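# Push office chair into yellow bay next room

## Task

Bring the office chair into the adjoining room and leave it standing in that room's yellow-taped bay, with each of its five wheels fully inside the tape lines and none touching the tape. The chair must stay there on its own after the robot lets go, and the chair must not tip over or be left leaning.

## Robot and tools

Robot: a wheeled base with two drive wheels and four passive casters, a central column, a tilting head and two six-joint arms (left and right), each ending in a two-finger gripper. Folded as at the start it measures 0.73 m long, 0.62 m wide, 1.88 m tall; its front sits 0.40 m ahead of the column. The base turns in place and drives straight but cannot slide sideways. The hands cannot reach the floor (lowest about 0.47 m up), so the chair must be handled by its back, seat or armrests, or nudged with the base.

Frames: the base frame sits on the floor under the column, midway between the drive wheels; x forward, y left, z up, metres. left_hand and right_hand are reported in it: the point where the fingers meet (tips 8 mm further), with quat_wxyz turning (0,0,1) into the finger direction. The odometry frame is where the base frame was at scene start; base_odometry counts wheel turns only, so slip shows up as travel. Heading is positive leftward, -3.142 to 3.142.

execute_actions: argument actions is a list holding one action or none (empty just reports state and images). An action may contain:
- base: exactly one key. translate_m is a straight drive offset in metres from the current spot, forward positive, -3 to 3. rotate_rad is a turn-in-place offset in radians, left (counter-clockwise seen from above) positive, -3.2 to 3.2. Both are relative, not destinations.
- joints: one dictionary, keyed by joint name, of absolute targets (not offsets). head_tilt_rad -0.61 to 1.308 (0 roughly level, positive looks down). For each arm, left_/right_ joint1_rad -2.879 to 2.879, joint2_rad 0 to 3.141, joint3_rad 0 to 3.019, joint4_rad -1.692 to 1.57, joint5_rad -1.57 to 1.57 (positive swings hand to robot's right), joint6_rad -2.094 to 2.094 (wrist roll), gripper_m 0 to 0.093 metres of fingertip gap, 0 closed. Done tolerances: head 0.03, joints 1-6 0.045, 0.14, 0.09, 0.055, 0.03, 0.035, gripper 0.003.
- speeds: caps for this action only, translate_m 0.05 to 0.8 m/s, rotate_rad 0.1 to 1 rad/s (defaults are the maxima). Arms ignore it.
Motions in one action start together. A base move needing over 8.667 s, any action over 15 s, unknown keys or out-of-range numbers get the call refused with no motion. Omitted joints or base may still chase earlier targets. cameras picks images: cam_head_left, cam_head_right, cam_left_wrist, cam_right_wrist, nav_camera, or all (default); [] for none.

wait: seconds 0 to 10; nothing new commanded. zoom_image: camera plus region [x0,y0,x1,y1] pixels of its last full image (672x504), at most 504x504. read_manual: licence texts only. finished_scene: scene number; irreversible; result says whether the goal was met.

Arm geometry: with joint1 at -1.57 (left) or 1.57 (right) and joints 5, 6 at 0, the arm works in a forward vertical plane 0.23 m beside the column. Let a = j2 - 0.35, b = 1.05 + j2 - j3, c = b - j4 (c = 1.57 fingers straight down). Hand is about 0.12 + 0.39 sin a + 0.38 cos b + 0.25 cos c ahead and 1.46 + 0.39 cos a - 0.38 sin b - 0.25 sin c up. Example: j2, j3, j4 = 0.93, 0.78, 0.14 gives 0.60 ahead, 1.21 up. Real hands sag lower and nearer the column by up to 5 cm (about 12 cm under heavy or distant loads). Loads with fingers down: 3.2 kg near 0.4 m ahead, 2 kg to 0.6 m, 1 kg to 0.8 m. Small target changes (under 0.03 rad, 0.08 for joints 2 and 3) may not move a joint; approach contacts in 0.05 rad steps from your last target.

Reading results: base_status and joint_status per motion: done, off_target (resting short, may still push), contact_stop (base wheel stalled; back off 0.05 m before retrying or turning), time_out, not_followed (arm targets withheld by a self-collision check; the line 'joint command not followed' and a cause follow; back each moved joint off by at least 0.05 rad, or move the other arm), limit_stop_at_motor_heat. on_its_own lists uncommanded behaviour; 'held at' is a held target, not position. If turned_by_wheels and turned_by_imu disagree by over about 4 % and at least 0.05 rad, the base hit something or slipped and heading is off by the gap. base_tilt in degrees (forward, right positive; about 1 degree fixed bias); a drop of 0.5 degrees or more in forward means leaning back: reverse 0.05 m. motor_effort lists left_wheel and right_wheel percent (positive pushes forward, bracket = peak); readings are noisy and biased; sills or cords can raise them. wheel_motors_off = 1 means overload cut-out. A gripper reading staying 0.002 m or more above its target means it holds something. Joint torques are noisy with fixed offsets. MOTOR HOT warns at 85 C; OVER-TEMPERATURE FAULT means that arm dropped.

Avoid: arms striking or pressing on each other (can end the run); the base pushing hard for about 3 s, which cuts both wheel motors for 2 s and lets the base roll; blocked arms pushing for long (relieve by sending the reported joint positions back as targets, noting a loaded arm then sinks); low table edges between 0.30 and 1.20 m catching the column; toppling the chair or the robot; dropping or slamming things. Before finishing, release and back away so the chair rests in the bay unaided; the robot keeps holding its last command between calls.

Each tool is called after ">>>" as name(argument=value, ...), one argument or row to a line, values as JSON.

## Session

>>> execute_actions(
  actions=[
    {"joints":{"head_tilt_rad":0.6}},
  ],
)

Scene clock: 0.70 s.
Joint torques (N m, as the arm reports them, + toward a larger angle): left_arm=[-0.54 -8.86 -1.53 -1.15 -0.02 -0.02] | right_arm=[-1.45 -6.86 -0.79 -1.26 -0.18  0.03]
base_odometry: x=+0.000 y=+0.000 heading=+0.000 (m, m, rad; odometry frame)
turned_by_wheels: +0.000 (rad since the last result)
turned_by_imu: +0.000 (rad since the last result)
base_tilt: forward=+0.3 right=+0.2 (deg)
base_status: not commanded
joint_positions: head_tilt_rad=+0.618 left_joint1_rad=-1.554 left_joint2_rad=+0.887 left_joint3_rad=+0.422 left_joint4_rad=-0.898 left_joint5_rad=-0.003 left_joint6_rad=+0.079 left_gripper_m=+0.094 right_joint1_rad=+1.590 right_joint2_rad=+0.857 right_joint3_rad=+0.401 right_joint4_rad=-0.951 right_joint5_rad=-0.043 right_joint6_rad=+0.007 right_gripper_m=+0.095
joint_status: all done
wheel_motors_off: 0
motor_effort: left_wheel=+5(8) right_wheel=+5(6) (%)
left_hand: x=+0.1615 y=+0.2288 z=+1.2407 quat_wxyz=(+0.407, -0.030, -0.913, +0.010) (m; base frame)
right_hand: x=+0.1478 y=-0.2141 z=+1.2552 quat_wxyz=(+0.427, -0.005, -0.904, -0.023) (m; base frame)
pictures: cam_head_left, cam_head_right, cam_left_wrist, cam_right_wrist, nav_camera
Images, in order (width x height): cam_head_left 672x504, cam_head_right 672x504, cam_left_wrist 672x504, cam_right_wrist 672x504, nav_camera 672x504.

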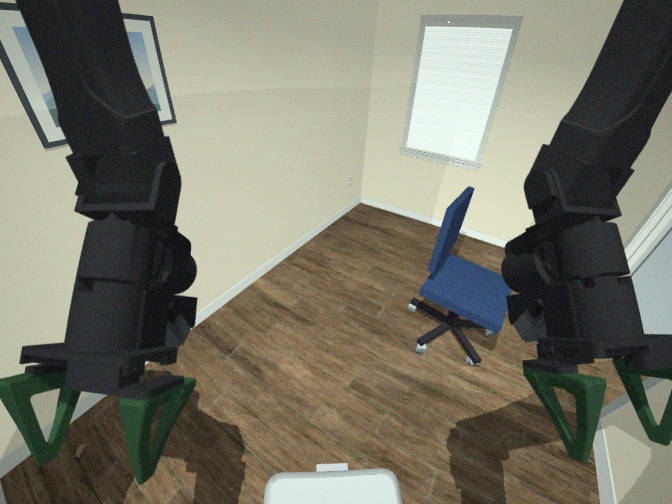

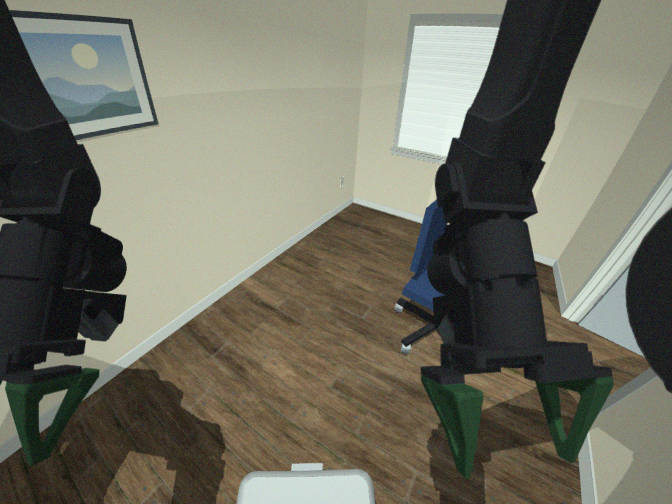

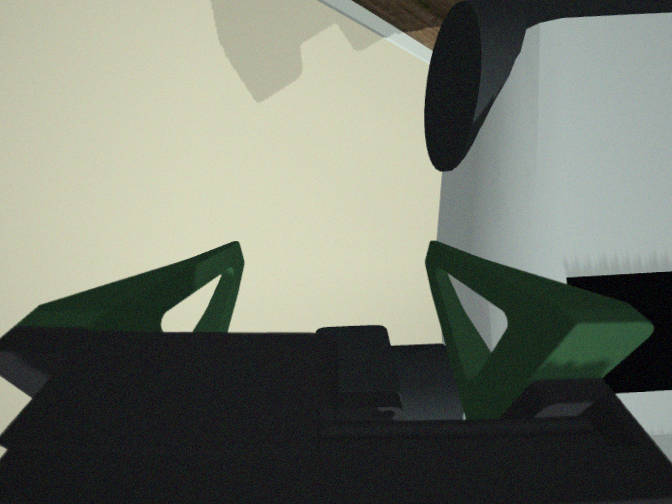

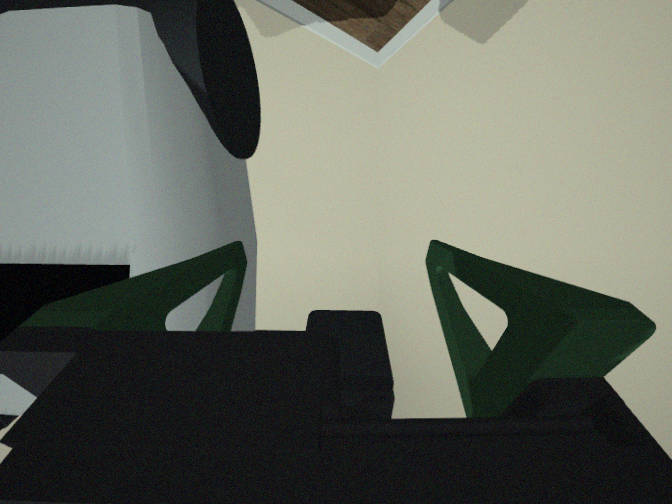

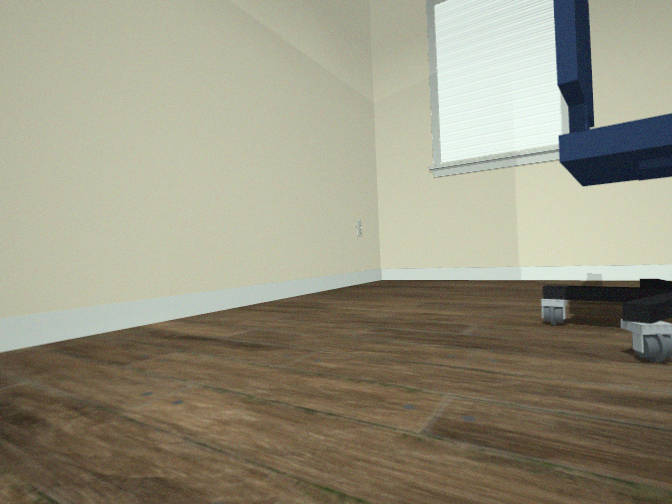

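>>> execute_actions(
  actions=[
    {"base":{"rotate_rad":-0.75}},
  ],
  cameras=["cam_head_left","nav_camera"],
)

Scene clock: 4.17 s.
Joint torques (N m, as the arm reports them, + toward a larger angle): left_arm=[-0.74 -7.86 -1.75 -1.1  -0.05  0.  ] | right_arm=[-1.24 -6.93 -0.76 -1.33 -0.18 -0.01]
base_odometry: x=+0.000 y=+0.000 heading=-0.748 (m, m, rad; odometry frame)
turned_by_wheels: -0.748 (rad since the last result)
turned_by_imu: -0.749 (rad since the last result)
base_tilt: forward=+0.2 right=+0.2 (deg)
base_status: done
joint_positions: head_tilt_rad=+0.617 left_joint1_rad=-1.554 left_joint2_rad=+0.887 left_joint3_rad=+0.422 left_joint4_rad=-0.898 left_joint5_rad=-0.003 left_joint6_rad=+0.079 left_gripper_m=+0.094 right_joint1_rad=+1.590 right_joint2_rad=+0.857 right_joint3_rad=+0.401 right_joint4_rad=-0.951 right_joint5_rad=-0.043 right_joint6_rad=+0.007 right_gripper_m=+0.095
joint_status: not commanded
wheel_motors_off: 0
motor_effort: left_wheel=+7(56) right_wheel=-6(28) (%)
left_hand: x=+0.1617 y=+0.2288 z=+1.2406 quat_wxyz=(+0.407, -0.030, -0.913, +0.010) (m; base frame)
right_hand: x=+0.1478 y=-0.2141 z=+1.2552 quat_wxyz=(+0.427, -0.005, -0.904, -0.023) (m; base frame)
pictures: cam_head_left, nav_camera
Images, in order (width x height): cam_head_left 672x504, nav_camera 672x504.

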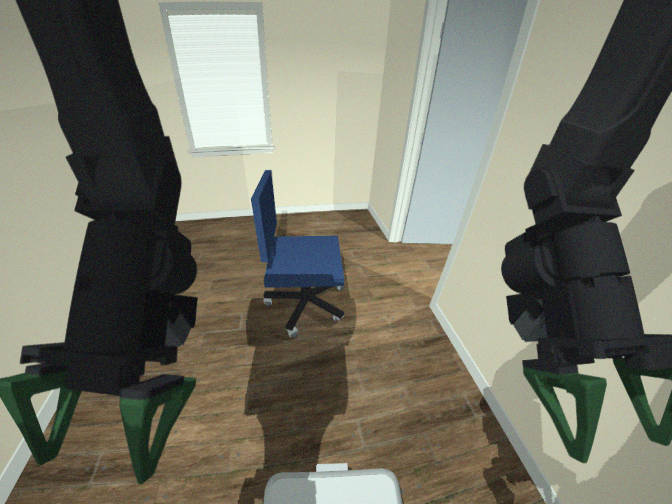

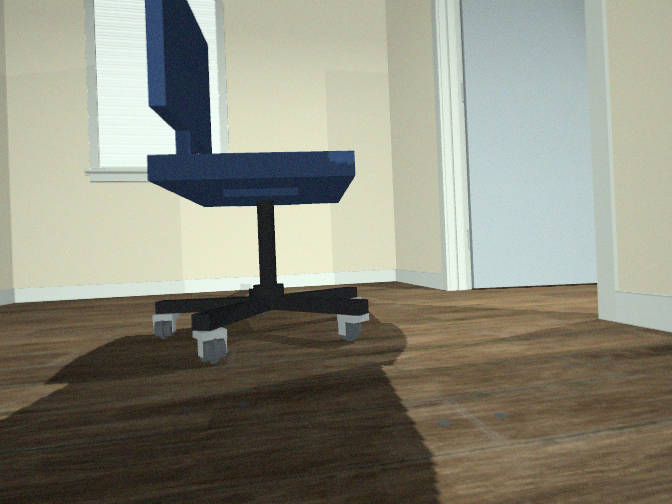

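>>> execute_actions(
  actions=[
    {"base":{"rotate_rad":0.65}},
  ],
  cameras=[],
)

>>> execute_actions(
  actions=[
    {"base":{"translate_m":1.82}},
  ],
  cameras=["cam_head_left"],
)

>>> execute_actions(
  actions=[
    {"base":{"rotate_rad":-2.22},"joints":{"head_tilt_rad":0.8}},
  ],
  cameras=["cam_head_left","nav_camera"],
)

Scene clock: 14.27 s.
Joint torques (N m, as the arm reports them, + toward a larger angle): left_arm=[-0.56 -8.98 -1.48 -0.98 -0.05 -0.01] | right_arm=[-1.49 -7.09 -0.78 -1.25 -0.16  0.  ]
base_odometry: x=+0.000 y=+0.000 heading=-0.100 (m, m, rad; odometry frame)
turned_by_wheels: +0.648 (rad since the last result)
turned_by_imu: +0.650 (rad since the last result)
base_tilt: forward=+0.2 right=+0.2 (deg)
base_status: done
joint_positions: head_tilt_rad=+0.617 left_joint1_rad=-1.554 left_joint2_rad=+0.887 left_joint3_rad=+0.422 left_joint4_rad=-0.898 left_joint5_rad=-0.003 left_joint6_rad=+0.079 left_gripper_m=+0.094 right_joint1_rad=+1.590 right_joint2_rad=+0.857 right_joint3_rad=+0.401 right_joint4_rad=-0.951 right_joint5_rad=-0.043 right_joint6_rad=+0.007 right_gripper_m=+0.095
joint_status: not commanded
wheel_motors_off: 0
motor_effort: left_wheel=-1(44) right_wheel=+0(20) (%)
left_hand: x=+0.1617 y=+0.2288 z=+1.2406 quat_wxyz=(+0.407, -0.030, -0.913, +0.010) (m; base frame)
right_hand: x=+0.1478 y=-0.2141 z=+1.2552 quat_wxyz=(+0.427, -0.005, -0.904, -0.023) (m; base frame)
pictures: none
No camera images: the call's "cameras" was empty. Leave "cameras" out to get every camera's image.

Scene clock: 18.33 s.
Joint torques (N m, as the arm reports them, + toward a larger angle): left_arm=[-0.35 -8.85 -1.59 -1.01 -0.07 -0.01] | right_arm=[-1.09 -6.75 -0.83 -1.28 -0.17  0.  ]
base_odometry: x=+1.811 y=-0.184 heading=-0.102 (m, m, rad; odometry frame)
turned_by_wheels: -0.002 (rad since the last result)
turned_by_imu: -0.005 (rad since the last result)
base_tilt: forward=+0.2 right=+0.2 (deg)
base_status: done
joint_positions: head_tilt_rad=+0.617 left_joint1_rad=-1.554 left_joint2_rad=+0.886 left_joint3_rad=+0.423 left_joint4_rad=-0.898 left_joint5_rad=-0.003 left_joint6_rad=+0.079 left_gripper_m=+0.094 right_joint1_rad=+1.590 right_joint2_rad=+0.857 right_joint3_rad=+0.401 right_joint4_rad=-0.951 right_joint5_rad=-0.043 right_joint6_rad=+0.007 right_gripper_m=+0.095
joint_status: not commanded
wheel_motors_off: 0
motor_effort: left_wheel=-1(54) right_wheel=+1(75) (%)
left_hand: x=+0.1622 y=+0.2288 z=+1.2405 quat_wxyz=(+0.407, -0.030, -0.913, +0.010) (m; base frame)
right_hand: x=+0.1482 y=-0.2141 z=+1.2550 quat_wxyz=(+0.427, -0.005, -0.904, -0.023) (m; base frame)
pictures: cam_head_left
Images, in order (width x height): cam_head_left 672x504.

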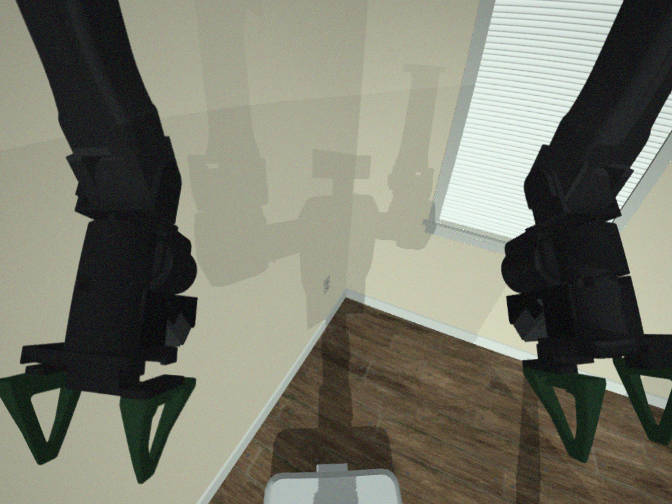

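Scene clock: 22.13 s.
Joint torques (N m, as the arm reports them, + toward a larger angle): left_arm=[-0.06 -8.6  -1.74 -1.08 -0.05 -0.01] | right_arm=[-1.39 -7.07 -0.73 -1.36 -0.18  0.  ]
base_odometry: x=+1.811 y=-0.184 heading=-2.321 (m, m, rad; odometry frame)
turned_by_wheels: -2.219 (rad since the last result)
turned_by_imu: -2.223 (rad since the last result)
base_tilt: forward=+0.3 right=+0.3 (deg)
base_status: done
joint_positions: head_tilt_rad=+0.802 left_joint1_rad=-1.554 left_joint2_rad=+0.886 left_joint3_rad=+0.423 left_joint4_rad=-0.898 left_joint5_rad=-0.003 left_joint6_rad=+0.079 left_gripper_m=+0.094 right_joint1_rad=+1.590 right_joint2_rad=+0.857 right_joint3_rad=+0.401 right_joint4_rad=-0.951 right_joint5_rad=-0.043 right_joint6_rad=+0.007 right_gripper_m=+0.095
joint_status: all done
wheel_motors_off: 0
motor_effort: left_wheel=+7(49) right_wheel=-5(59) (%)
left_hand: x=+0.1620 y=+0.2288 z=+1.2406 quat_wxyz=(+0.407, -0.030, -0.913, +0.010) (m; base frame)
right_hand: x=+0.1482 y=-0.2141 z=+1.2550 quat_wxyz=(+0.427, -0.005, -0.904, -0.023) (m; base frame)
pictures: cam_head_left, nav_camera
Images, in order (width x height): cam_head_left 672x504, nav_camera 672x504.

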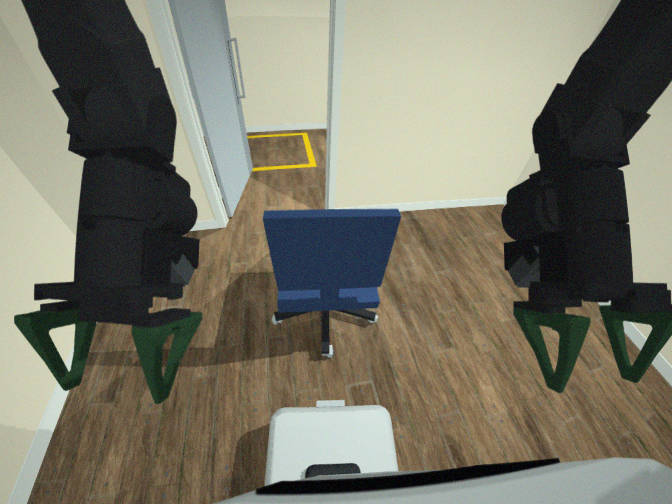

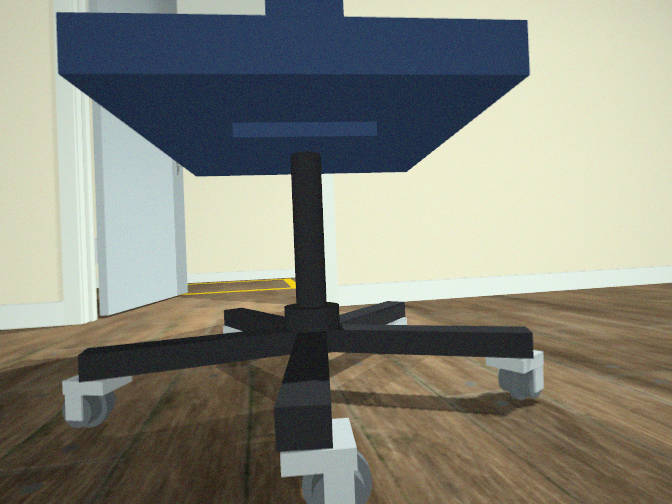

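>>> execute_actions(
  actions=[
    {"base":{"translate_m":0.2},"speeds":{"translate_m":0.2},"joints":{"head_tilt_rad":0.95,"left_joint1_rad":-1.68,"left_joint2_rad":1.23,"left_joint3_rad":1.06,"left_joint4_rad":-0.335,"left_joint5_rad":0,"left_joint6_rad":-1.6,"right_joint1_rad":1.76,"right_joint2_rad":1.23,"right_joint3_rad":1.06,"right_joint4_rad":-0.335,"right_joint5_rad":0,"right_joint6_rad":1.62}},
  ],
  cameras=["cam_head_left","cam_left_wrist","cam_right_wrist"],
)

Scene clock: 28.87 s.
Joint torques (N m, as the arm reports them, + toward a larger angle): left_arm=[ -1.61 -18.54   2.69   0.91  -0.02  -0.12] | right_arm=[ -0.13 -17.18   3.65   0.39  -0.12   0.07]
base_odometry: x=+1.675 y=-0.330 heading=-2.322 (m, m, rad; odometry frame)
turned_by_wheels: -0.001 (rad since the last result)
turned_by_imu: -0.001 (rad since the last result)
base_tilt: forward=+0.3 right=+0.2 (deg)
base_status: done
joint_positions: head_tilt_rad=+0.951 left_joint1_rad=-1.681 left_joint2_rad=+1.230 left_joint3_rad=+1.059 left_joint4_rad=-0.340 left_joint5_rad=-0.001 left_joint6_rad=-1.593 left_gripper_m=+0.094 right_joint1_rad=+1.760 right_joint2_rad=+1.233 right_joint3_rad=+1.059 right_joint4_rad=-0.333 right_joint5_rad=-0.001 right_joint6_rad=+1.612 right_gripper_m=+0.095
joint_status: all done
wheel_motors_off: 0
motor_effort: left_wheel=-1(73) right_wheel=+1(58) (%)
left_hand: x=+0.5550 y=+0.1644 z=+1.0990 quat_wxyz=(+0.029, +0.695, -0.718, +0.038) (m; base frame)
right_hand: x=+0.5524 y=-0.1216 z=+1.1032 quat_wxyz=(+0.054, -0.686, -0.723, -0.063) (m; base frame)
pictures: cam_head_left, cam_left_wrist, cam_right_wrist
Images, in order (width x height): cam_head_left 672x504, cam_left_wrist 672x504, cam_right_wrist 672x504.

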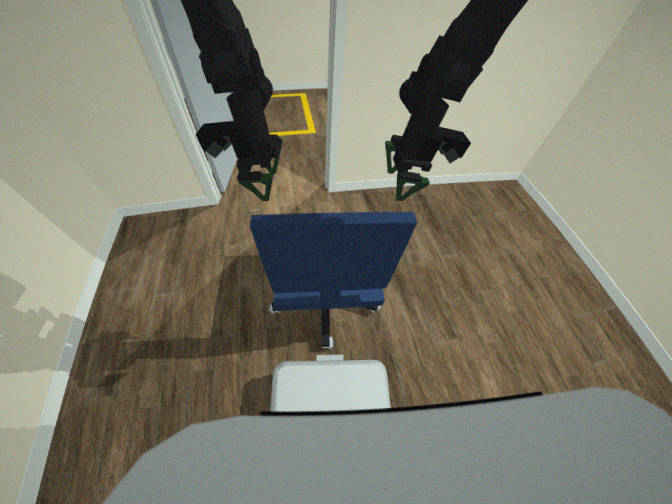

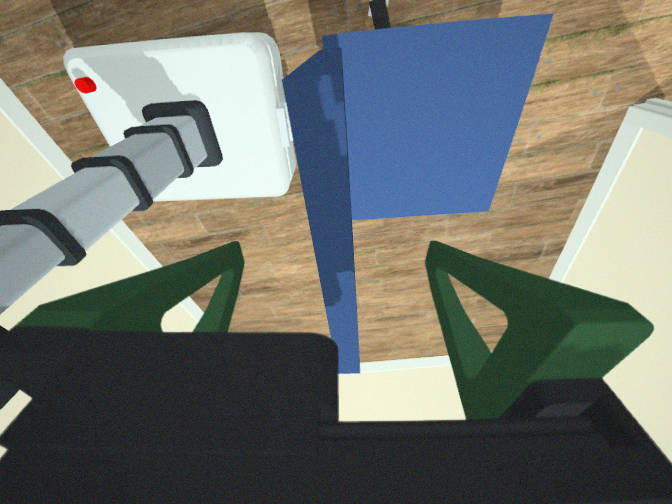

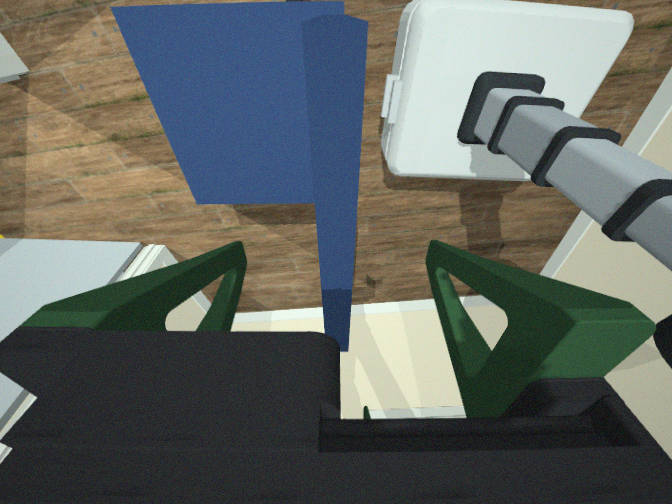

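>>> execute_actions(
  actions=[
    {"joints":{"left_joint1_rad":-1.72,"left_joint2_rad":1.63,"left_joint3_rad":1.26,"left_joint4_rad":-0.135,"right_joint2_rad":1.63,"right_joint3_rad":1.26,"right_joint4_rad":-0.135}},
  ],
  cameras=["cam_head_left","cam_left_wrist","cam_right_wrist"],
)

Scene clock: 34.53 s.
Joint torques (N m, as the arm reports them, + toward a larger angle): left_arm=[ -2.37 -15.32  -0.76  -0.4   -0.05   0.04] | right_arm=[  0.55 -10.08   2.22   1.25   0.02   0.  ]
base_odometry: x=+1.675 y=-0.330 heading=-2.322 (m, m, rad; odometry frame)
turned_by_wheels: +0.000 (rad since the last result)
turned_by_imu: +0.000 (rad since the last result)
base_tilt: forward=+0.1 right=+0.2 (deg)
base_status: not commanded
joint_positions: head_tilt_rad=+0.951 left_joint1_rad=-1.716 left_joint2_rad=+1.579 left_joint3_rad=+1.286 left_joint4_rad=-0.109 left_joint5_rad=-0.001 left_joint6_rad=-1.601 left_gripper_m=+0.094 right_joint1_rad=+1.762 right_joint2_rad=+1.529 right_joint3_rad=+1.268 right_joint4_rad=-0.146 right_joint5_rad=-0.004 right_joint6_rad=+1.619 right_gripper_m=+0.095
joint_status: all done
wheel_motors_off: 0
motor_effort: left_wheel=-5(16) right_wheel=+2(7) (%)
left_hand: x=+0.6004 y=+0.1259 z=+0.9742 quat_wxyz=(+0.004, +0.692, -0.717, +0.088) (m; base frame)
right_hand: x=+0.6023 y=-0.0978 z=+0.9995 quat_wxyz=(+0.023, -0.690, -0.716, -0.103) (m; base frame)
pictures: cam_head_left, cam_left_wrist, cam_right_wrist
Images, in order (width x height): cam_head_left 672x504, cam_left_wrist 672x504, cam_right_wrist 672x504.

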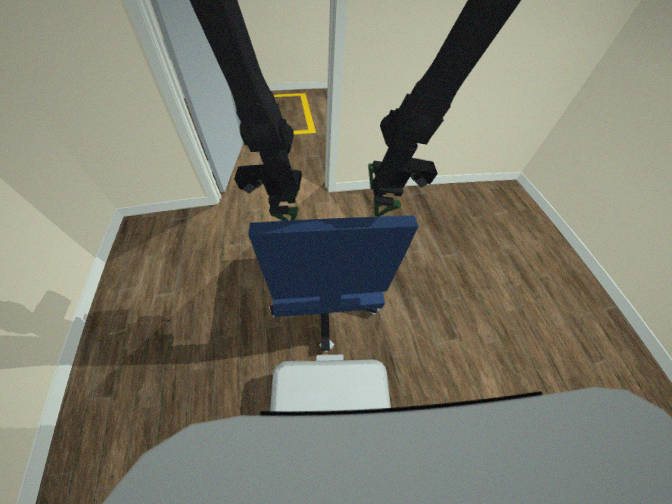

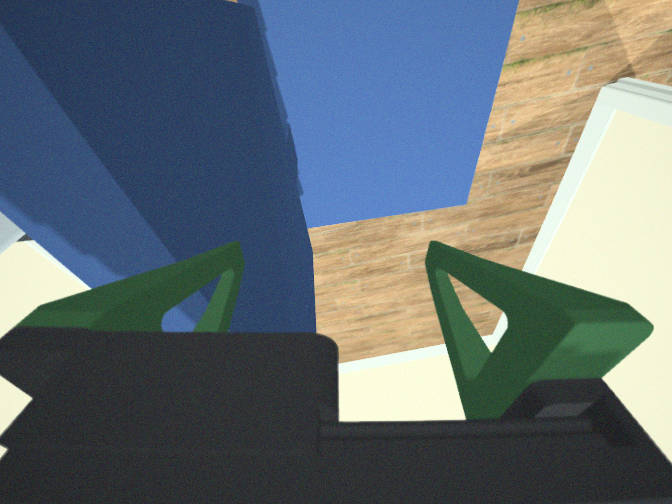

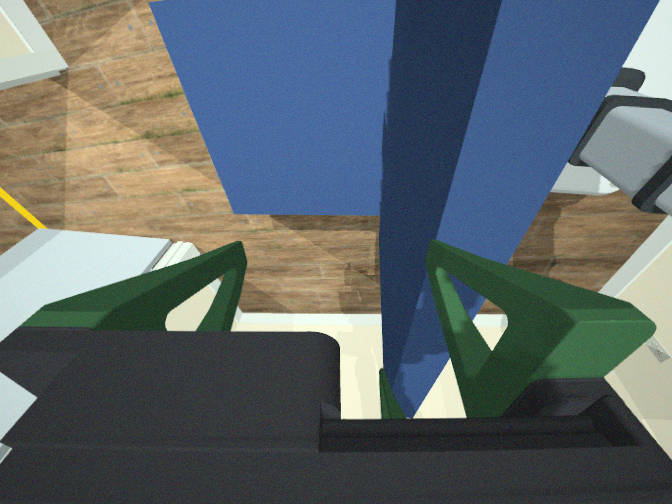

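>>> execute_actions(
  actions=[
    {"joints":{"left_joint2_rad":1.40,"right_joint2_rad":1.40}},
  ],
  cameras=[],
)

>>> execute_actions(
  actions=[
    {"joints":{"left_joint3_rad":1.09,"left_joint4_rad":-0.22,"right_joint3_rad":1.12,"right_joint4_rad":-0.24}},
  ],
  cameras=["cam_left_wrist","cam_right_wrist"],
)

Scene clock: 37.77 s.
Joint torques (N m, as the arm reports them, + toward a larger angle): left_arm=[ -1.26 -18.66   3.5    0.68   0.05   0.03] | right_arm=[  0.27 -18.35   4.83   1.25  -0.05  -0.02]
base_odometry: x=+1.675 y=-0.330 heading=-2.322 (m, m, rad; odometry frame)
turned_by_wheels: +0.000 (rad since the last result)
turned_by_imu: +0.000 (rad since the last result)
base_tilt: forward=+0.2 right=+0.3 (deg)
base_status: not commanded
joint_positions: head_tilt_rad=+0.951 left_joint1_rad=-1.716 left_joint2_rad=+1.384 left_joint3_rad=+1.259 left_joint4_rad=-0.124 left_joint5_rad=-0.001 left_joint6_rad=-1.601 left_gripper_m=+0.094 right_joint1_rad=+1.762 right_joint2_rad=+1.388 right_joint3_rad=+1.255 right_joint4_rad=-0.141 right_joint5_rad=-0.002 right_joint6_rad=+1.619 right_gripper_m=+0.095
joint_status: all done
wheel_motors_off: 0
motor_effort: left_wheel=-5(4) right_wheel=+3(3) (%)
left_hand: x=+0.6670 y=+0.1329 z=+1.0687 quat_wxyz=(-0.048, +0.690, -0.708, +0.144) (m; base frame)
right_hand: x=+0.6567 y=-0.1045 z=+1.0690 quat_wxyz=(-0.021, -0.689, -0.708, -0.151) (m; base frame)
pictures: none
No camera images: the call's "cameras" was empty. Leave "cameras" out to get every camera's image.

Scene clock: 38.77 s.
Joint torques (N m, as the arm reports them, + toward a larger angle): left_arm=[ -2.2  -18.17   2.     0.32   0.     0.  ] | right_arm=[ -0.2  -17.42   3.43   0.51  -0.05  -0.01]
base_odometry: x=+1.675 y=-0.330 heading=-2.322 (m, m, rad; odometry frame)
turned_by_wheels: +0.000 (rad since the last result)
turned_by_imu: +0.000 (rad since the last result)
base_tilt: forward=+0.3 right=+0.3 (deg)
base_status: not commanded
joint_positions: head_tilt_rad=+0.951 left_joint1_rad=-1.716 left_joint2_rad=+1.405 left_joint3_rad=+1.082 left_joint4_rad=-0.212 left_joint5_rad=-0.001 left_joint6_rad=-1.601 left_gripper_m=+0.094 right_joint1_rad=+1.762 right_joint2_rad=+1.401 right_joint3_rad=+1.109 right_joint4_rad=-0.242 right_joint5_rad=-0.002 right_joint6_rad=+1.619 right_gripper_m=+0.095
joint_status: all done
wheel_motors_off: 0
motor_effort: left_wheel=-1(5) right_wheel=+3(3) (%)
left_hand: x=+0.5292 y=+0.1381 z=+1.0301 quat_wxyz=(+0.049, +0.690, -0.721, +0.039) (m; base frame)
right_hand: x=+0.5381 y=-0.1107 z=+1.0380 quat_wxyz=(+0.064, -0.688, -0.721, -0.054) (m; base frame)
pictures: cam_left_wrist, cam_right_wrist
Images, in order (width x height): cam_left_wrist 672x504, cam_right_wrist 672x504.

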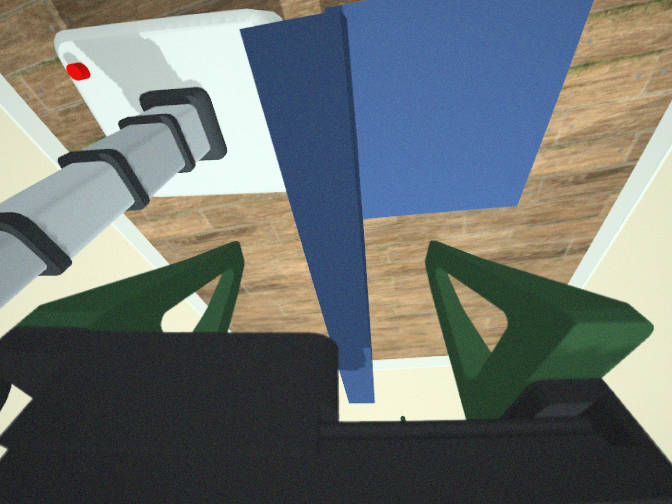

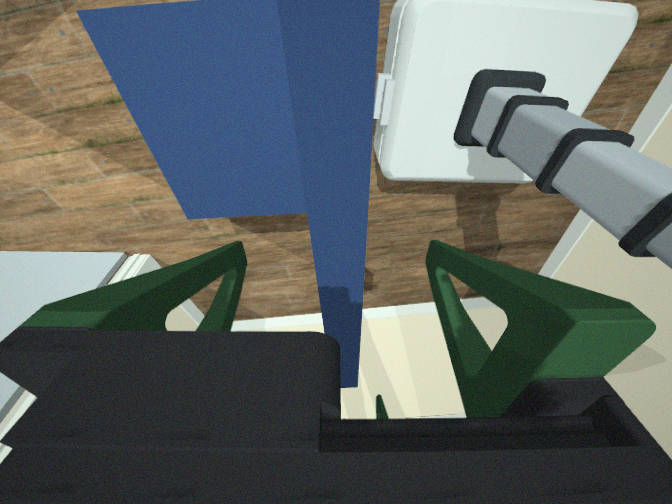

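>>> execute_actions(
  actions=[
    {"joints":{"left_joint2_rad":1.48,"left_joint3_rad":1.13,"left_joint4_rad":-0.18,"right_joint2_rad":1.48,"right_joint3_rad":1.16,"right_joint4_rad":-0.20}},
  ],
  cameras=[],
)

>>> execute_actions(
  actions=[
    {"joints":{"left_joint2_rad":1.56,"left_joint3_rad":1.175,"left_joint4_rad":-0.14,"right_joint2_rad":1.56,"right_joint3_rad":1.205,"right_joint4_rad":-0.16}},
  ],
  cameras=[],
)

>>> execute_actions(
  actions=[
    {"joints":{"left_joint2_rad":1.63,"left_joint3_rad":1.22,"left_joint4_rad":-0.11,"right_joint2_rad":1.65,"right_joint3_rad":1.26,"right_joint4_rad":-0.12}},
  ],
  cameras=["cam_left_wrist","cam_right_wrist"],
)

Scene clock: 43.17 s.
Joint torques (N m, as the arm reports them, + toward a larger angle): left_arm=[ -2.27 -17.38   1.24   0.99   0.04  -0.01] | right_arm=[  0.22 -17.     2.38   0.61  -0.05   0.02]
base_odometry: x=+1.675 y=-0.330 heading=-2.322 (m, m, rad; odometry frame)
turned_by_wheels: +0.000 (rad since the last result)
turned_by_imu: +0.000 (rad since the last result)
base_tilt: forward=+0.4 right=+0.1 (deg)
base_status: not commanded
joint_positions: head_tilt_rad=+0.951 left_joint1_rad=-1.716 left_joint2_rad=+1.473 left_joint3_rad=+1.127 left_joint4_rad=-0.190 left_joint5_rad=-0.001 left_joint6_rad=-1.601 left_gripper_m=+0.094 right_joint1_rad=+1.762 right_joint2_rad=+1.471 right_joint3_rad=+1.157 right_joint4_rad=-0.203 right_joint5_rad=-0.002 right_joint6_rad=+1.619 right_gripper_m=+0.095
joint_status: all done
wheel_motors_off: 0
motor_effort: left_wheel=-4(3) right_wheel=+2(4) (%)
left_hand: x=+0.5322 y=+0.1348 z=+1.0052 quat_wxyz=(+0.049, +0.690, -0.721, +0.038) (m; base frame)
right_hand: x=+0.5465 y=-0.1056 z=+1.0125 quat_wxyz=(+0.058, -0.688, -0.721, -0.060) (m; base frame)
pictures: none
No camera images: the call's "cameras" was empty. Leave "cameras" out to get every camera's image.

Scene clock: 44.03 s.
Joint torques (N m, as the arm reports them, + toward a larger angle): left_arm=[ -2.09 -18.18   1.03   1.11   0.01  -0.02] | right_arm=[  0.38 -14.71   2.15   0.96   0.03   0.  ]
base_odometry: x=+1.675 y=-0.330 heading=-2.322 (m, m, rad; odometry frame)
turned_by_wheels: +0.000 (rad since the last result)
turned_by_imu: +0.000 (rad since the last result)
base_tilt: forward=+0.3 right=+0.3 (deg)
base_status: not commanded
joint_positions: head_tilt_rad=+0.951 left_joint1_rad=-1.716 left_joint2_rad=+1.560 left_joint3_rad=+1.171 left_joint4_rad=-0.155 left_joint5_rad=-0.001 left_joint6_rad=-1.601 left_gripper_m=+0.094 right_joint1_rad=+1.762 right_joint2_rad=+1.521 right_joint3_rad=+1.207 right_joint4_rad=-0.167 right_joint5_rad=-0.004 right_joint6_rad=+1.619 right_gripper_m=+0.095
joint_status: all done
wheel_motors_off: 0
motor_effort: left_wheel=-2(4) right_wheel=+3(4) (%)
left_hand: x=+0.5275 y=+0.1309 z=+0.9724 quat_wxyz=(+0.051, +0.690, -0.721, +0.036) (m; base frame)
right_hand: x=+0.5630 y=-0.1010 z=+0.9957 quat_wxyz=(+0.047, -0.689, -0.720, -0.074) (m; base frame)
pictures: none
No camera images: the call's "cameras" was empty. Leave "cameras" out to get every camera's image.

Scene clock: 44.77 s.
Joint torques (N m, as the arm reports them, + toward a larger angle): left_arm=[ -2.69 -17.6    0.78   1.07   0.    -0.03] | right_arm=[ 0.44 -7.38  6.69  2.81  0.12  0.  ]
base_odometry: x=+1.675 y=-0.330 heading=-2.322 (m, m, rad; odometry frame)
turned_by_wheels: +0.000 (rad since the last result)
turned_by_imu: +0.000 (rad since the last result)
base_tilt: forward=+0.4 right=+0.2 (deg)
base_status: not commanded
joint_positions: head_tilt_rad=+0.951 left_joint1_rad=-1.716 left_joint2_rad=+1.621 left_joint3_rad=+1.218 left_joint4_rad=-0.122 left_joint5_rad=-0.001 left_joint6_rad=-1.601 left_gripper_m=+0.094 right_joint1_rad=+1.762 right_joint2_rad=+1.528 right_joint3_rad=+1.214 right_joint4_rad=-0.168 right_joint5_rad=-0.005 right_joint6_rad=+1.619 right_gripper_m=+0.095
joint_status: all done
wheel_motors_off: 0
motor_effort: left_wheel=-3(3) right_wheel=+4(5) (%)
left_hand: x=+0.5345 y=+0.1275 z=+0.9496 quat_wxyz=(+0.045, +0.691, -0.721, +0.043) (m; base frame)
right_hand: x=+0.5636 y=-0.1000 z=+0.9932 quat_wxyz=(+0.048, -0.689, -0.720, -0.074) (m; base frame)
pictures: cam_left_wrist, cam_right_wrist
Images, in order (width x height): cam_left_wrist 672x504, cam_right_wrist 672x504.

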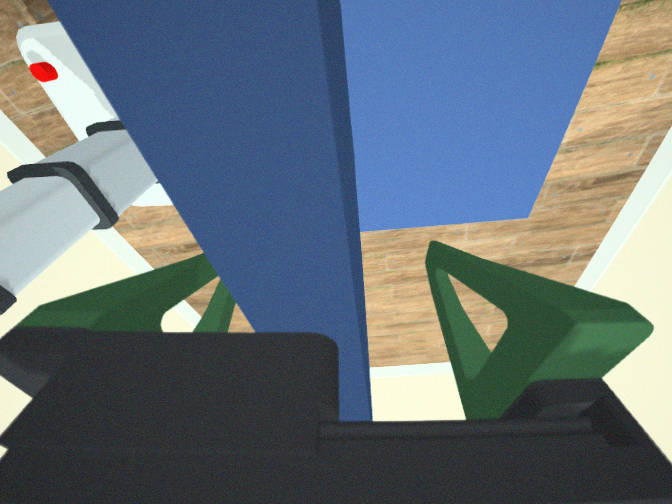

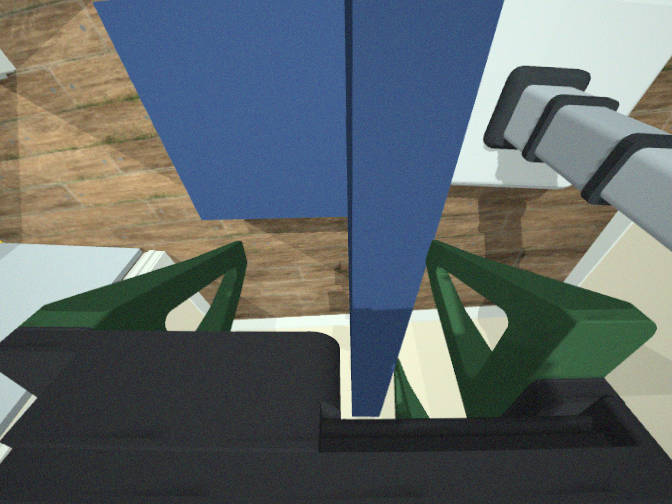

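>>> execute_actions(
  actions=[
    {"joints":{"right_joint2_rad":1.50,"right_joint3_rad":1.15,"right_joint4_rad":-0.19}},
  ],
  cameras=[],
)

>>> execute_actions(
  actions=[
    {"joints":{"right_joint2_rad":1.58,"right_joint3_rad":1.19,"right_joint4_rad":-0.16}},
  ],
  cameras=[],
)

>>> execute_actions(
  actions=[
    {"joints":{"right_joint2_rad":1.66,"right_joint3_rad":1.25,"right_joint4_rad":-0.12}},
  ],
  cameras=["cam_right_wrist"],
)

Scene clock: 48.67 s.
Joint torques (N m, as the arm reports them, + toward a larger angle): left_arm=[ -1.7  -17.45   0.76   1.15   0.     0.  ] | right_arm=[  0.18 -18.77   2.27   0.33  -0.02   0.  ]
base_odometry: x=+1.675 y=-0.330 heading=-2.322 (m, m, rad; odometry frame)
turned_by_wheels: +0.000 (rad since the last result)
turned_by_imu: +0.000 (rad since the last result)
base_tilt: forward=+0.2 right=+0.2 (deg)
base_status: not commanded
joint_positions: head_tilt_rad=+0.951 left_joint1_rad=-1.716 left_joint2_rad=+1.621 left_joint3_rad=+1.218 left_joint4_rad=-0.122 left_joint5_rad=-0.001 left_joint6_rad=-1.601 left_gripper_m=+0.094 right_joint1_rad=+1.762 right_joint2_rad=+1.518 right_joint3_rad=+1.142 right_joint4_rad=-0.188 right_joint5_rad=-0.003 right_joint6_rad=+1.619 right_gripper_m=+0.095
joint_status: all done
wheel_motors_off: 0
motor_effort: left_wheel=-3(4) right_wheel=+2(5) (%)
left_hand: x=+0.5345 y=+0.1275 z=+0.9496 quat_wxyz=(+0.045, +0.691, -0.721, +0.043) (m; base frame)
right_hand: x=+0.5190 y=-0.1046 z=+0.9923 quat_wxyz=(+0.074, -0.687, -0.722, -0.043) (m; base frame)
pictures: none
No camera images: the call's "cameras" was empty. Leave "cameras" out to get every camera's image.

Scene clock: 49.43 s.
Joint torques (N m, as the arm reports them, + toward a larger angle): left_arm=[ -2.74 -17.13   0.73   1.09  -0.04  -0.01] | right_arm=[  0.62 -16.55   1.63   0.62  -0.04   0.01]
base_odometry: x=+1.675 y=-0.330 heading=-2.322 (m, m, rad; odometry frame)
turned_by_wheels: +0.000 (rad since the last result)
turned_by_imu: +0.000 (rad since the last result)
base_tilt: forward=+0.2 right=+0.2 (deg)
base_status: not commanded
joint_positions: head_tilt_rad=+0.951 left_joint1_rad=-1.716 left_joint2_rad=+1.621 left_joint3_rad=+1.218 left_joint4_rad=-0.122 left_joint5_rad=-0.001 left_joint6_rad=-1.601 left_gripper_m=+0.094 right_joint1_rad=+1.762 right_joint2_rad=+1.567 right_joint3_rad=+1.189 right_joint4_rad=-0.163 right_joint5_rad=-0.002 right_joint6_rad=+1.619 right_gripper_m=+0.095
joint_status: all done
wheel_motors_off: 0
motor_effort: left_wheel=-3(2) right_wheel=+2(2) (%)
left_hand: x=+0.5345 y=+0.1275 z=+0.9496 quat_wxyz=(+0.045, +0.691, -0.721, +0.043) (m; base frame)
right_hand: x=+0.5305 y=-0.1006 z=+0.9745 quat_wxyz=(+0.067, -0.687, -0.722, -0.051) (m; base frame)
pictures: none
No camera images: the call's "cameras" was empty. Leave "cameras" out to get every camera's image.

Scene clock: 50.20 s.
Joint torques (N m, as the arm reports them, + toward a larger angle): left_arm=[ -2.16 -16.92   0.63   1.16  -0.01  -0.04] | right_arm=[  0.32 -17.14   1.58   0.72  -0.04   0.  ]
base_odometry: x=+1.675 y=-0.330 heading=-2.322 (m, m, rad; odometry frame)
turned_by_wheels: +0.000 (rad since the last result)
turned_by_imu: +0.000 (rad since the last result)
base_tilt: forward=+0.3 right=+0.3 (deg)
base_status: not commanded
joint_positions: head_tilt_rad=+0.951 left_joint1_rad=-1.716 left_joint2_rad=+1.621 left_joint3_rad=+1.218 left_joint4_rad=-0.122 left_joint5_rad=-0.001 left_joint6_rad=-1.601 left_gripper_m=+0.094 right_joint1_rad=+1.762 right_joint2_rad=+1.652 right_joint3_rad=+1.247 right_joint4_rad=-0.124 right_joint5_rad=-0.002 right_joint6_rad=+1.619 right_gripper_m=+0.095
joint_status: all done
wheel_motors_off: 0
motor_effort: left_wheel=-3(3) right_wheel=+2(3) (%)
left_hand: x=+0.5345 y=+0.1275 z=+0.9496 quat_wxyz=(+0.045, +0.691, -0.721, +0.043) (m; base frame)
right_hand: x=+0.5329 y=-0.0950 z=+0.9424 quat_wxyz=(+0.062, -0.688, -0.721, -0.056) (m; base frame)
pictures: cam_right_wrist
Images, in order (width x height): cam_right_wrist 672x504.

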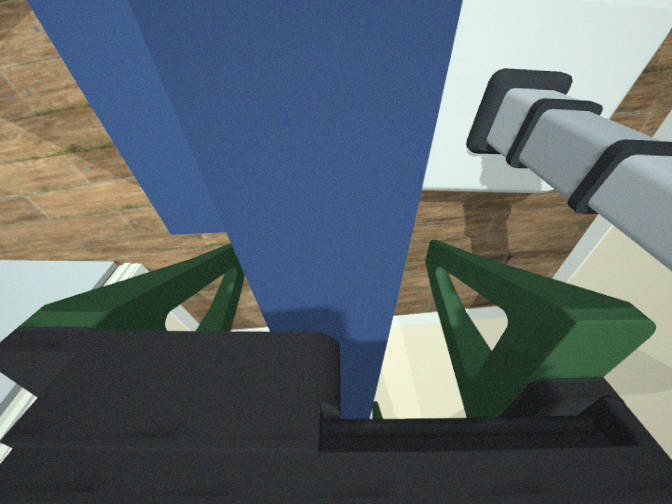

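>>> execute_actions(
  actions=[
    {"joints":{"right_gripper_m":0.0,"left_gripper_m":0.0}},
  ],
  cameras=[],
)

>>> execute_actions(
  actions=[
    {"base":{"rotate_rad":0.62},"speeds":{"rotate_rad":0.4}},
  ],
  cameras=["cam_head_left"],
)

>>> execute_actions(
  actions=[
    {"base":{"translate_m":0.57},"speeds":{"translate_m":0.3}},
  ],
  cameras=["cam_head_left"],
)

>>> execute_actions(
  actions=[
    {"base":{"rotate_rad":-0.55},"speeds":{"rotate_rad":0.4}},
  ],
  cameras=["cam_head_left","cam_head_right","nav_camera"],
)

Scene clock: 58.90 s.
Joint torques (N m, as the arm reports them, + toward a larger angle): left_arm=[ -2.38 -17.68   1.5    0.8   -0.03   0.36] | right_arm=[  0.6  -17.37   1.29   0.41  -0.06   0.07]
base_odometry: x=+1.675 y=-0.330 heading=-2.322 (m, m, rad; odometry frame)
turned_by_wheels: +0.000 (rad since the last result)
turned_by_imu: +0.000 (rad since the last result)
base_tilt: forward=+0.3 right=+0.3 (deg)
base_status: not commanded
joint_positions: head_tilt_rad=+0.951 left_joint1_rad=-1.715 left_joint2_rad=+1.623 left_joint3_rad=+1.207 left_joint4_rad=-0.113 left_joint5_rad=-0.001 left_joint6_rad=-1.634 left_gripper_m=+0.041 right_joint1_rad=+1.762 right_joint2_rad=+1.653 right_joint3_rad=+1.251 right_joint4_rad=-0.118 right_joint5_rad=-0.002 right_joint6_rad=+1.612 right_gripper_m=+0.040
joint_status: left_gripper_m off_target (ended at +0.041, target +0.000); right_gripper_m off_target (ended at +0.040, target +0.000)
wheel_motors_off: 0
motor_effort: left_wheel=+3(4) right_wheel=+1(3) (%)
left_hand: x=+0.5284 y=+0.1284 z=+0.9480 quat_wxyz=(+0.047, +0.702, -0.709, +0.040) (m; base frame)
right_hand: x=+0.5360 y=-0.0947 z=+0.9424 quat_wxyz=(+0.059, -0.685, -0.724, -0.059) (m; base frame)
pictures: none
No camera images: the call's "cameras" was empty. Leave "cameras" out to get every camera's image.

Scene clock: 61.30 s.
Joint torques (N m, as the arm reports them, + toward a larger angle): left_arm=[ -2.56 -17.59  -0.34   0.08  -0.05   0.42] | right_arm=[  0.66 -17.73   0.32   0.4   -0.2   -0.3 ]
base_odometry: x=+1.675 y=-0.330 heading=-1.702 (m, m, rad; odometry frame)
turned_by_wheels: +0.620 (rad since the last result)
turned_by_imu: +0.615 (rad since the last result)
base_tilt: forward=+0.4 right=+0.3 (deg)
base_status: done
joint_positions: head_tilt_rad=+0.951 left_joint1_rad=-1.709 left_joint2_rad=+1.622 left_joint3_rad=+1.231 left_joint4_rad=-0.098 left_joint5_rad=-0.001 left_joint6_rad=-1.639 left_gripper_m=+0.039 right_joint1_rad=+1.763 right_joint2_rad=+1.655 right_joint3_rad=+1.262 right_joint4_rad=-0.117 right_joint5_rad=+0.001 right_joint6_rad=+1.654 right_gripper_m=+0.040
joint_status: not commanded
wheel_motors_off: 0
motor_effort: left_wheel=-3(80) right_wheel=+2(52) (%)
left_hand: x=+0.5482 y=+0.1312 z=+0.9494 quat_wxyz=(+0.032, +0.706, -0.705, +0.054) (m; base frame)
right_hand: x=+0.5424 y=-0.0939 z=+0.9421 quat_wxyz=(+0.056, -0.700, -0.709, -0.061) (m; base frame)
pictures: cam_head_left
Images, in order (width x height): cam_head_left 672x504.

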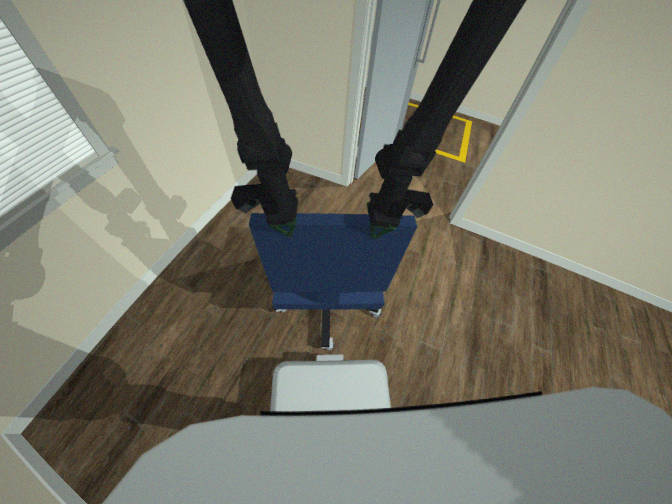

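Scene clock: 64.27 s.
Joint torques (N m, as the arm reports them, + toward a larger angle): left_arm=[ -2.77 -17.14   0.35   0.09   0.53   0.7 ] | right_arm=[  0.16 -17.93  -0.13   0.34  -0.1    0.01]
base_odometry: x=+1.600 y=-0.895 heading=-1.701 (m, m, rad; odometry frame)
turned_by_wheels: +0.001 (rad since the last result)
turned_by_imu: +0.000 (rad since the last result)
base_tilt: forward=+0.3 right=+0.2 (deg)
base_status: done
joint_positions: head_tilt_rad=+0.951 left_joint1_rad=-1.708 left_joint2_rad=+1.621 left_joint3_rad=+1.222 left_joint4_rad=-0.101 left_joint5_rad=-0.011 left_joint6_rad=-1.667 left_gripper_m=+0.039 right_joint1_rad=+1.768 right_joint2_rad=+1.657 right_joint3_rad=+1.267 right_joint4_rad=-0.116 right_joint5_rad=-0.001 right_joint6_rad=+1.621 right_gripper_m=+0.040
joint_status: not commanded
wheel_motors_off: 0
motor_effort: left_wheel=+2(76) right_wheel=-2(55) (%)
left_hand: x=+0.5420 y=+0.1336 z=+0.9489 quat_wxyz=(+0.032, +0.716, -0.696, +0.045) (m; base frame)
right_hand: x=+0.5441 y=-0.0903 z=+0.9420 quat_wxyz=(+0.056, -0.688, -0.721, -0.065) (m; base frame)
pictures: cam_head_left
Images, in order (width x height): cam_head_left 672x504.

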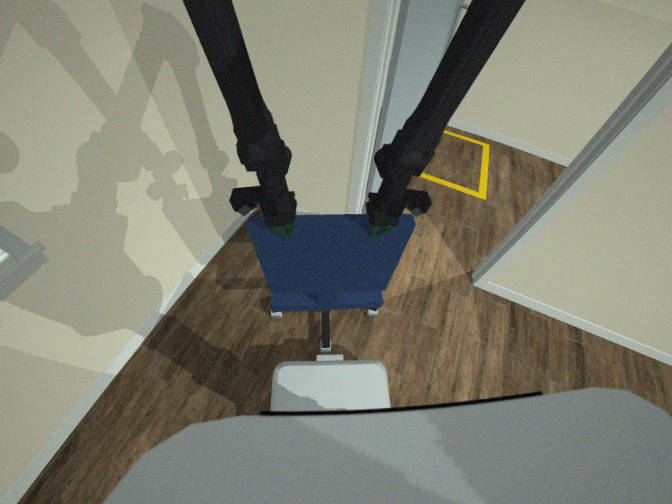

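Scene clock: 66.50 s.
Joint torques (N m, as the arm reports them, + toward a larger angle): left_arm=[ -2.4  -18.31  -1.07   0.25   0.09   0.51] | right_arm=[  1.24 -17.51   0.89  -0.03  -0.22  -0.19]
base_odometry: x=+1.600 y=-0.895 heading=-2.251 (m, m, rad; odometry frame)
turned_by_wheels: -0.550 (rad since the last result)
turned_by_imu: -0.545 (rad since the last result)
base_tilt: forward=+0.3 right=+0.2 (deg)
base_status: done
joint_positions: head_tilt_rad=+0.951 left_joint1_rad=-1.722 left_joint2_rad=+1.628 left_joint3_rad=+1.238 left_joint4_rad=-0.101 left_joint5_rad=-0.003 left_joint6_rad=-1.645 left_gripper_m=+0.039 right_joint1_rad=+1.751 right_joint2_rad=+1.653 right_joint3_rad=+1.257 right_joint4_rad=-0.108 right_joint5_rad=+0.002 right_joint6_rad=+1.642 right_gripper_m=+0.040
joint_status: not commanded
wheel_motors_off: 0
motor_effort: left_wheel=+3(61) right_wheel=-3(73) (%)
left_hand: x=+0.5479 y=+0.1225 z=+0.9483 quat_wxyz=(+0.036, +0.706, -0.705, +0.056) (m; base frame)
right_hand: x=+0.5430 y=-0.1023 z=+0.9415 quat_wxyz=(+0.050, -0.699, -0.711, -0.060) (m; base frame)
pictures: cam_head_left, cam_head_right, nav_camera
Images, in order (width x height): cam_head_left 672x504, cam_head_right 672x504, nav_camera 672x504.

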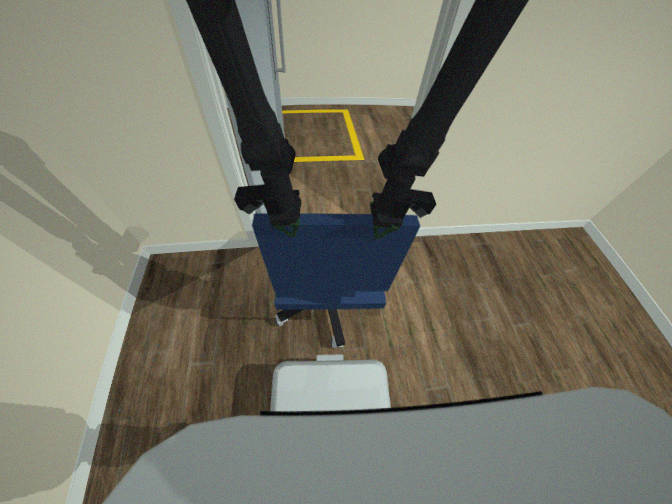

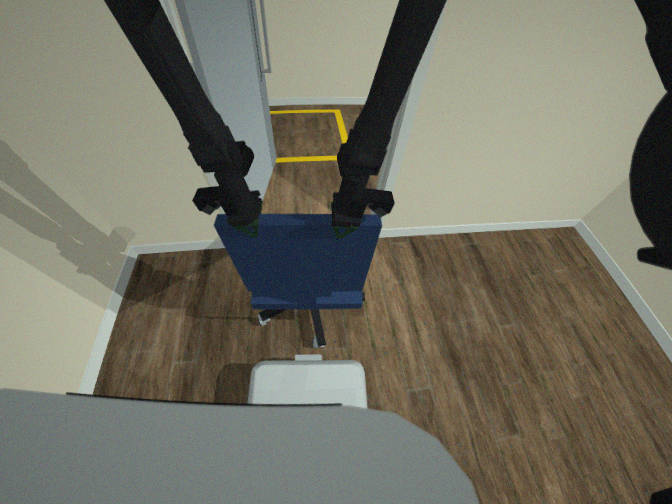

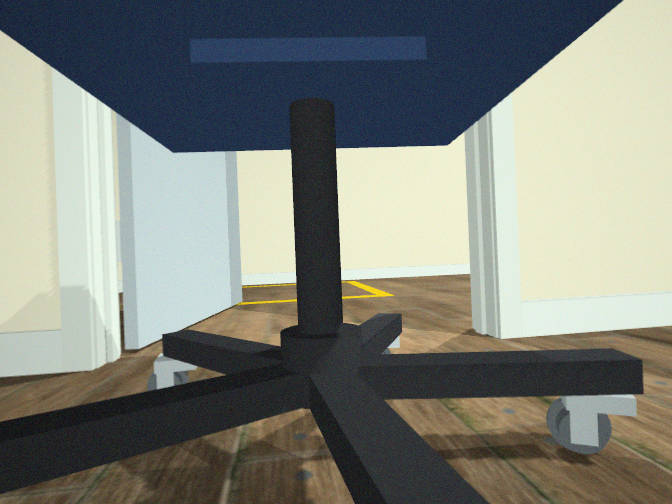

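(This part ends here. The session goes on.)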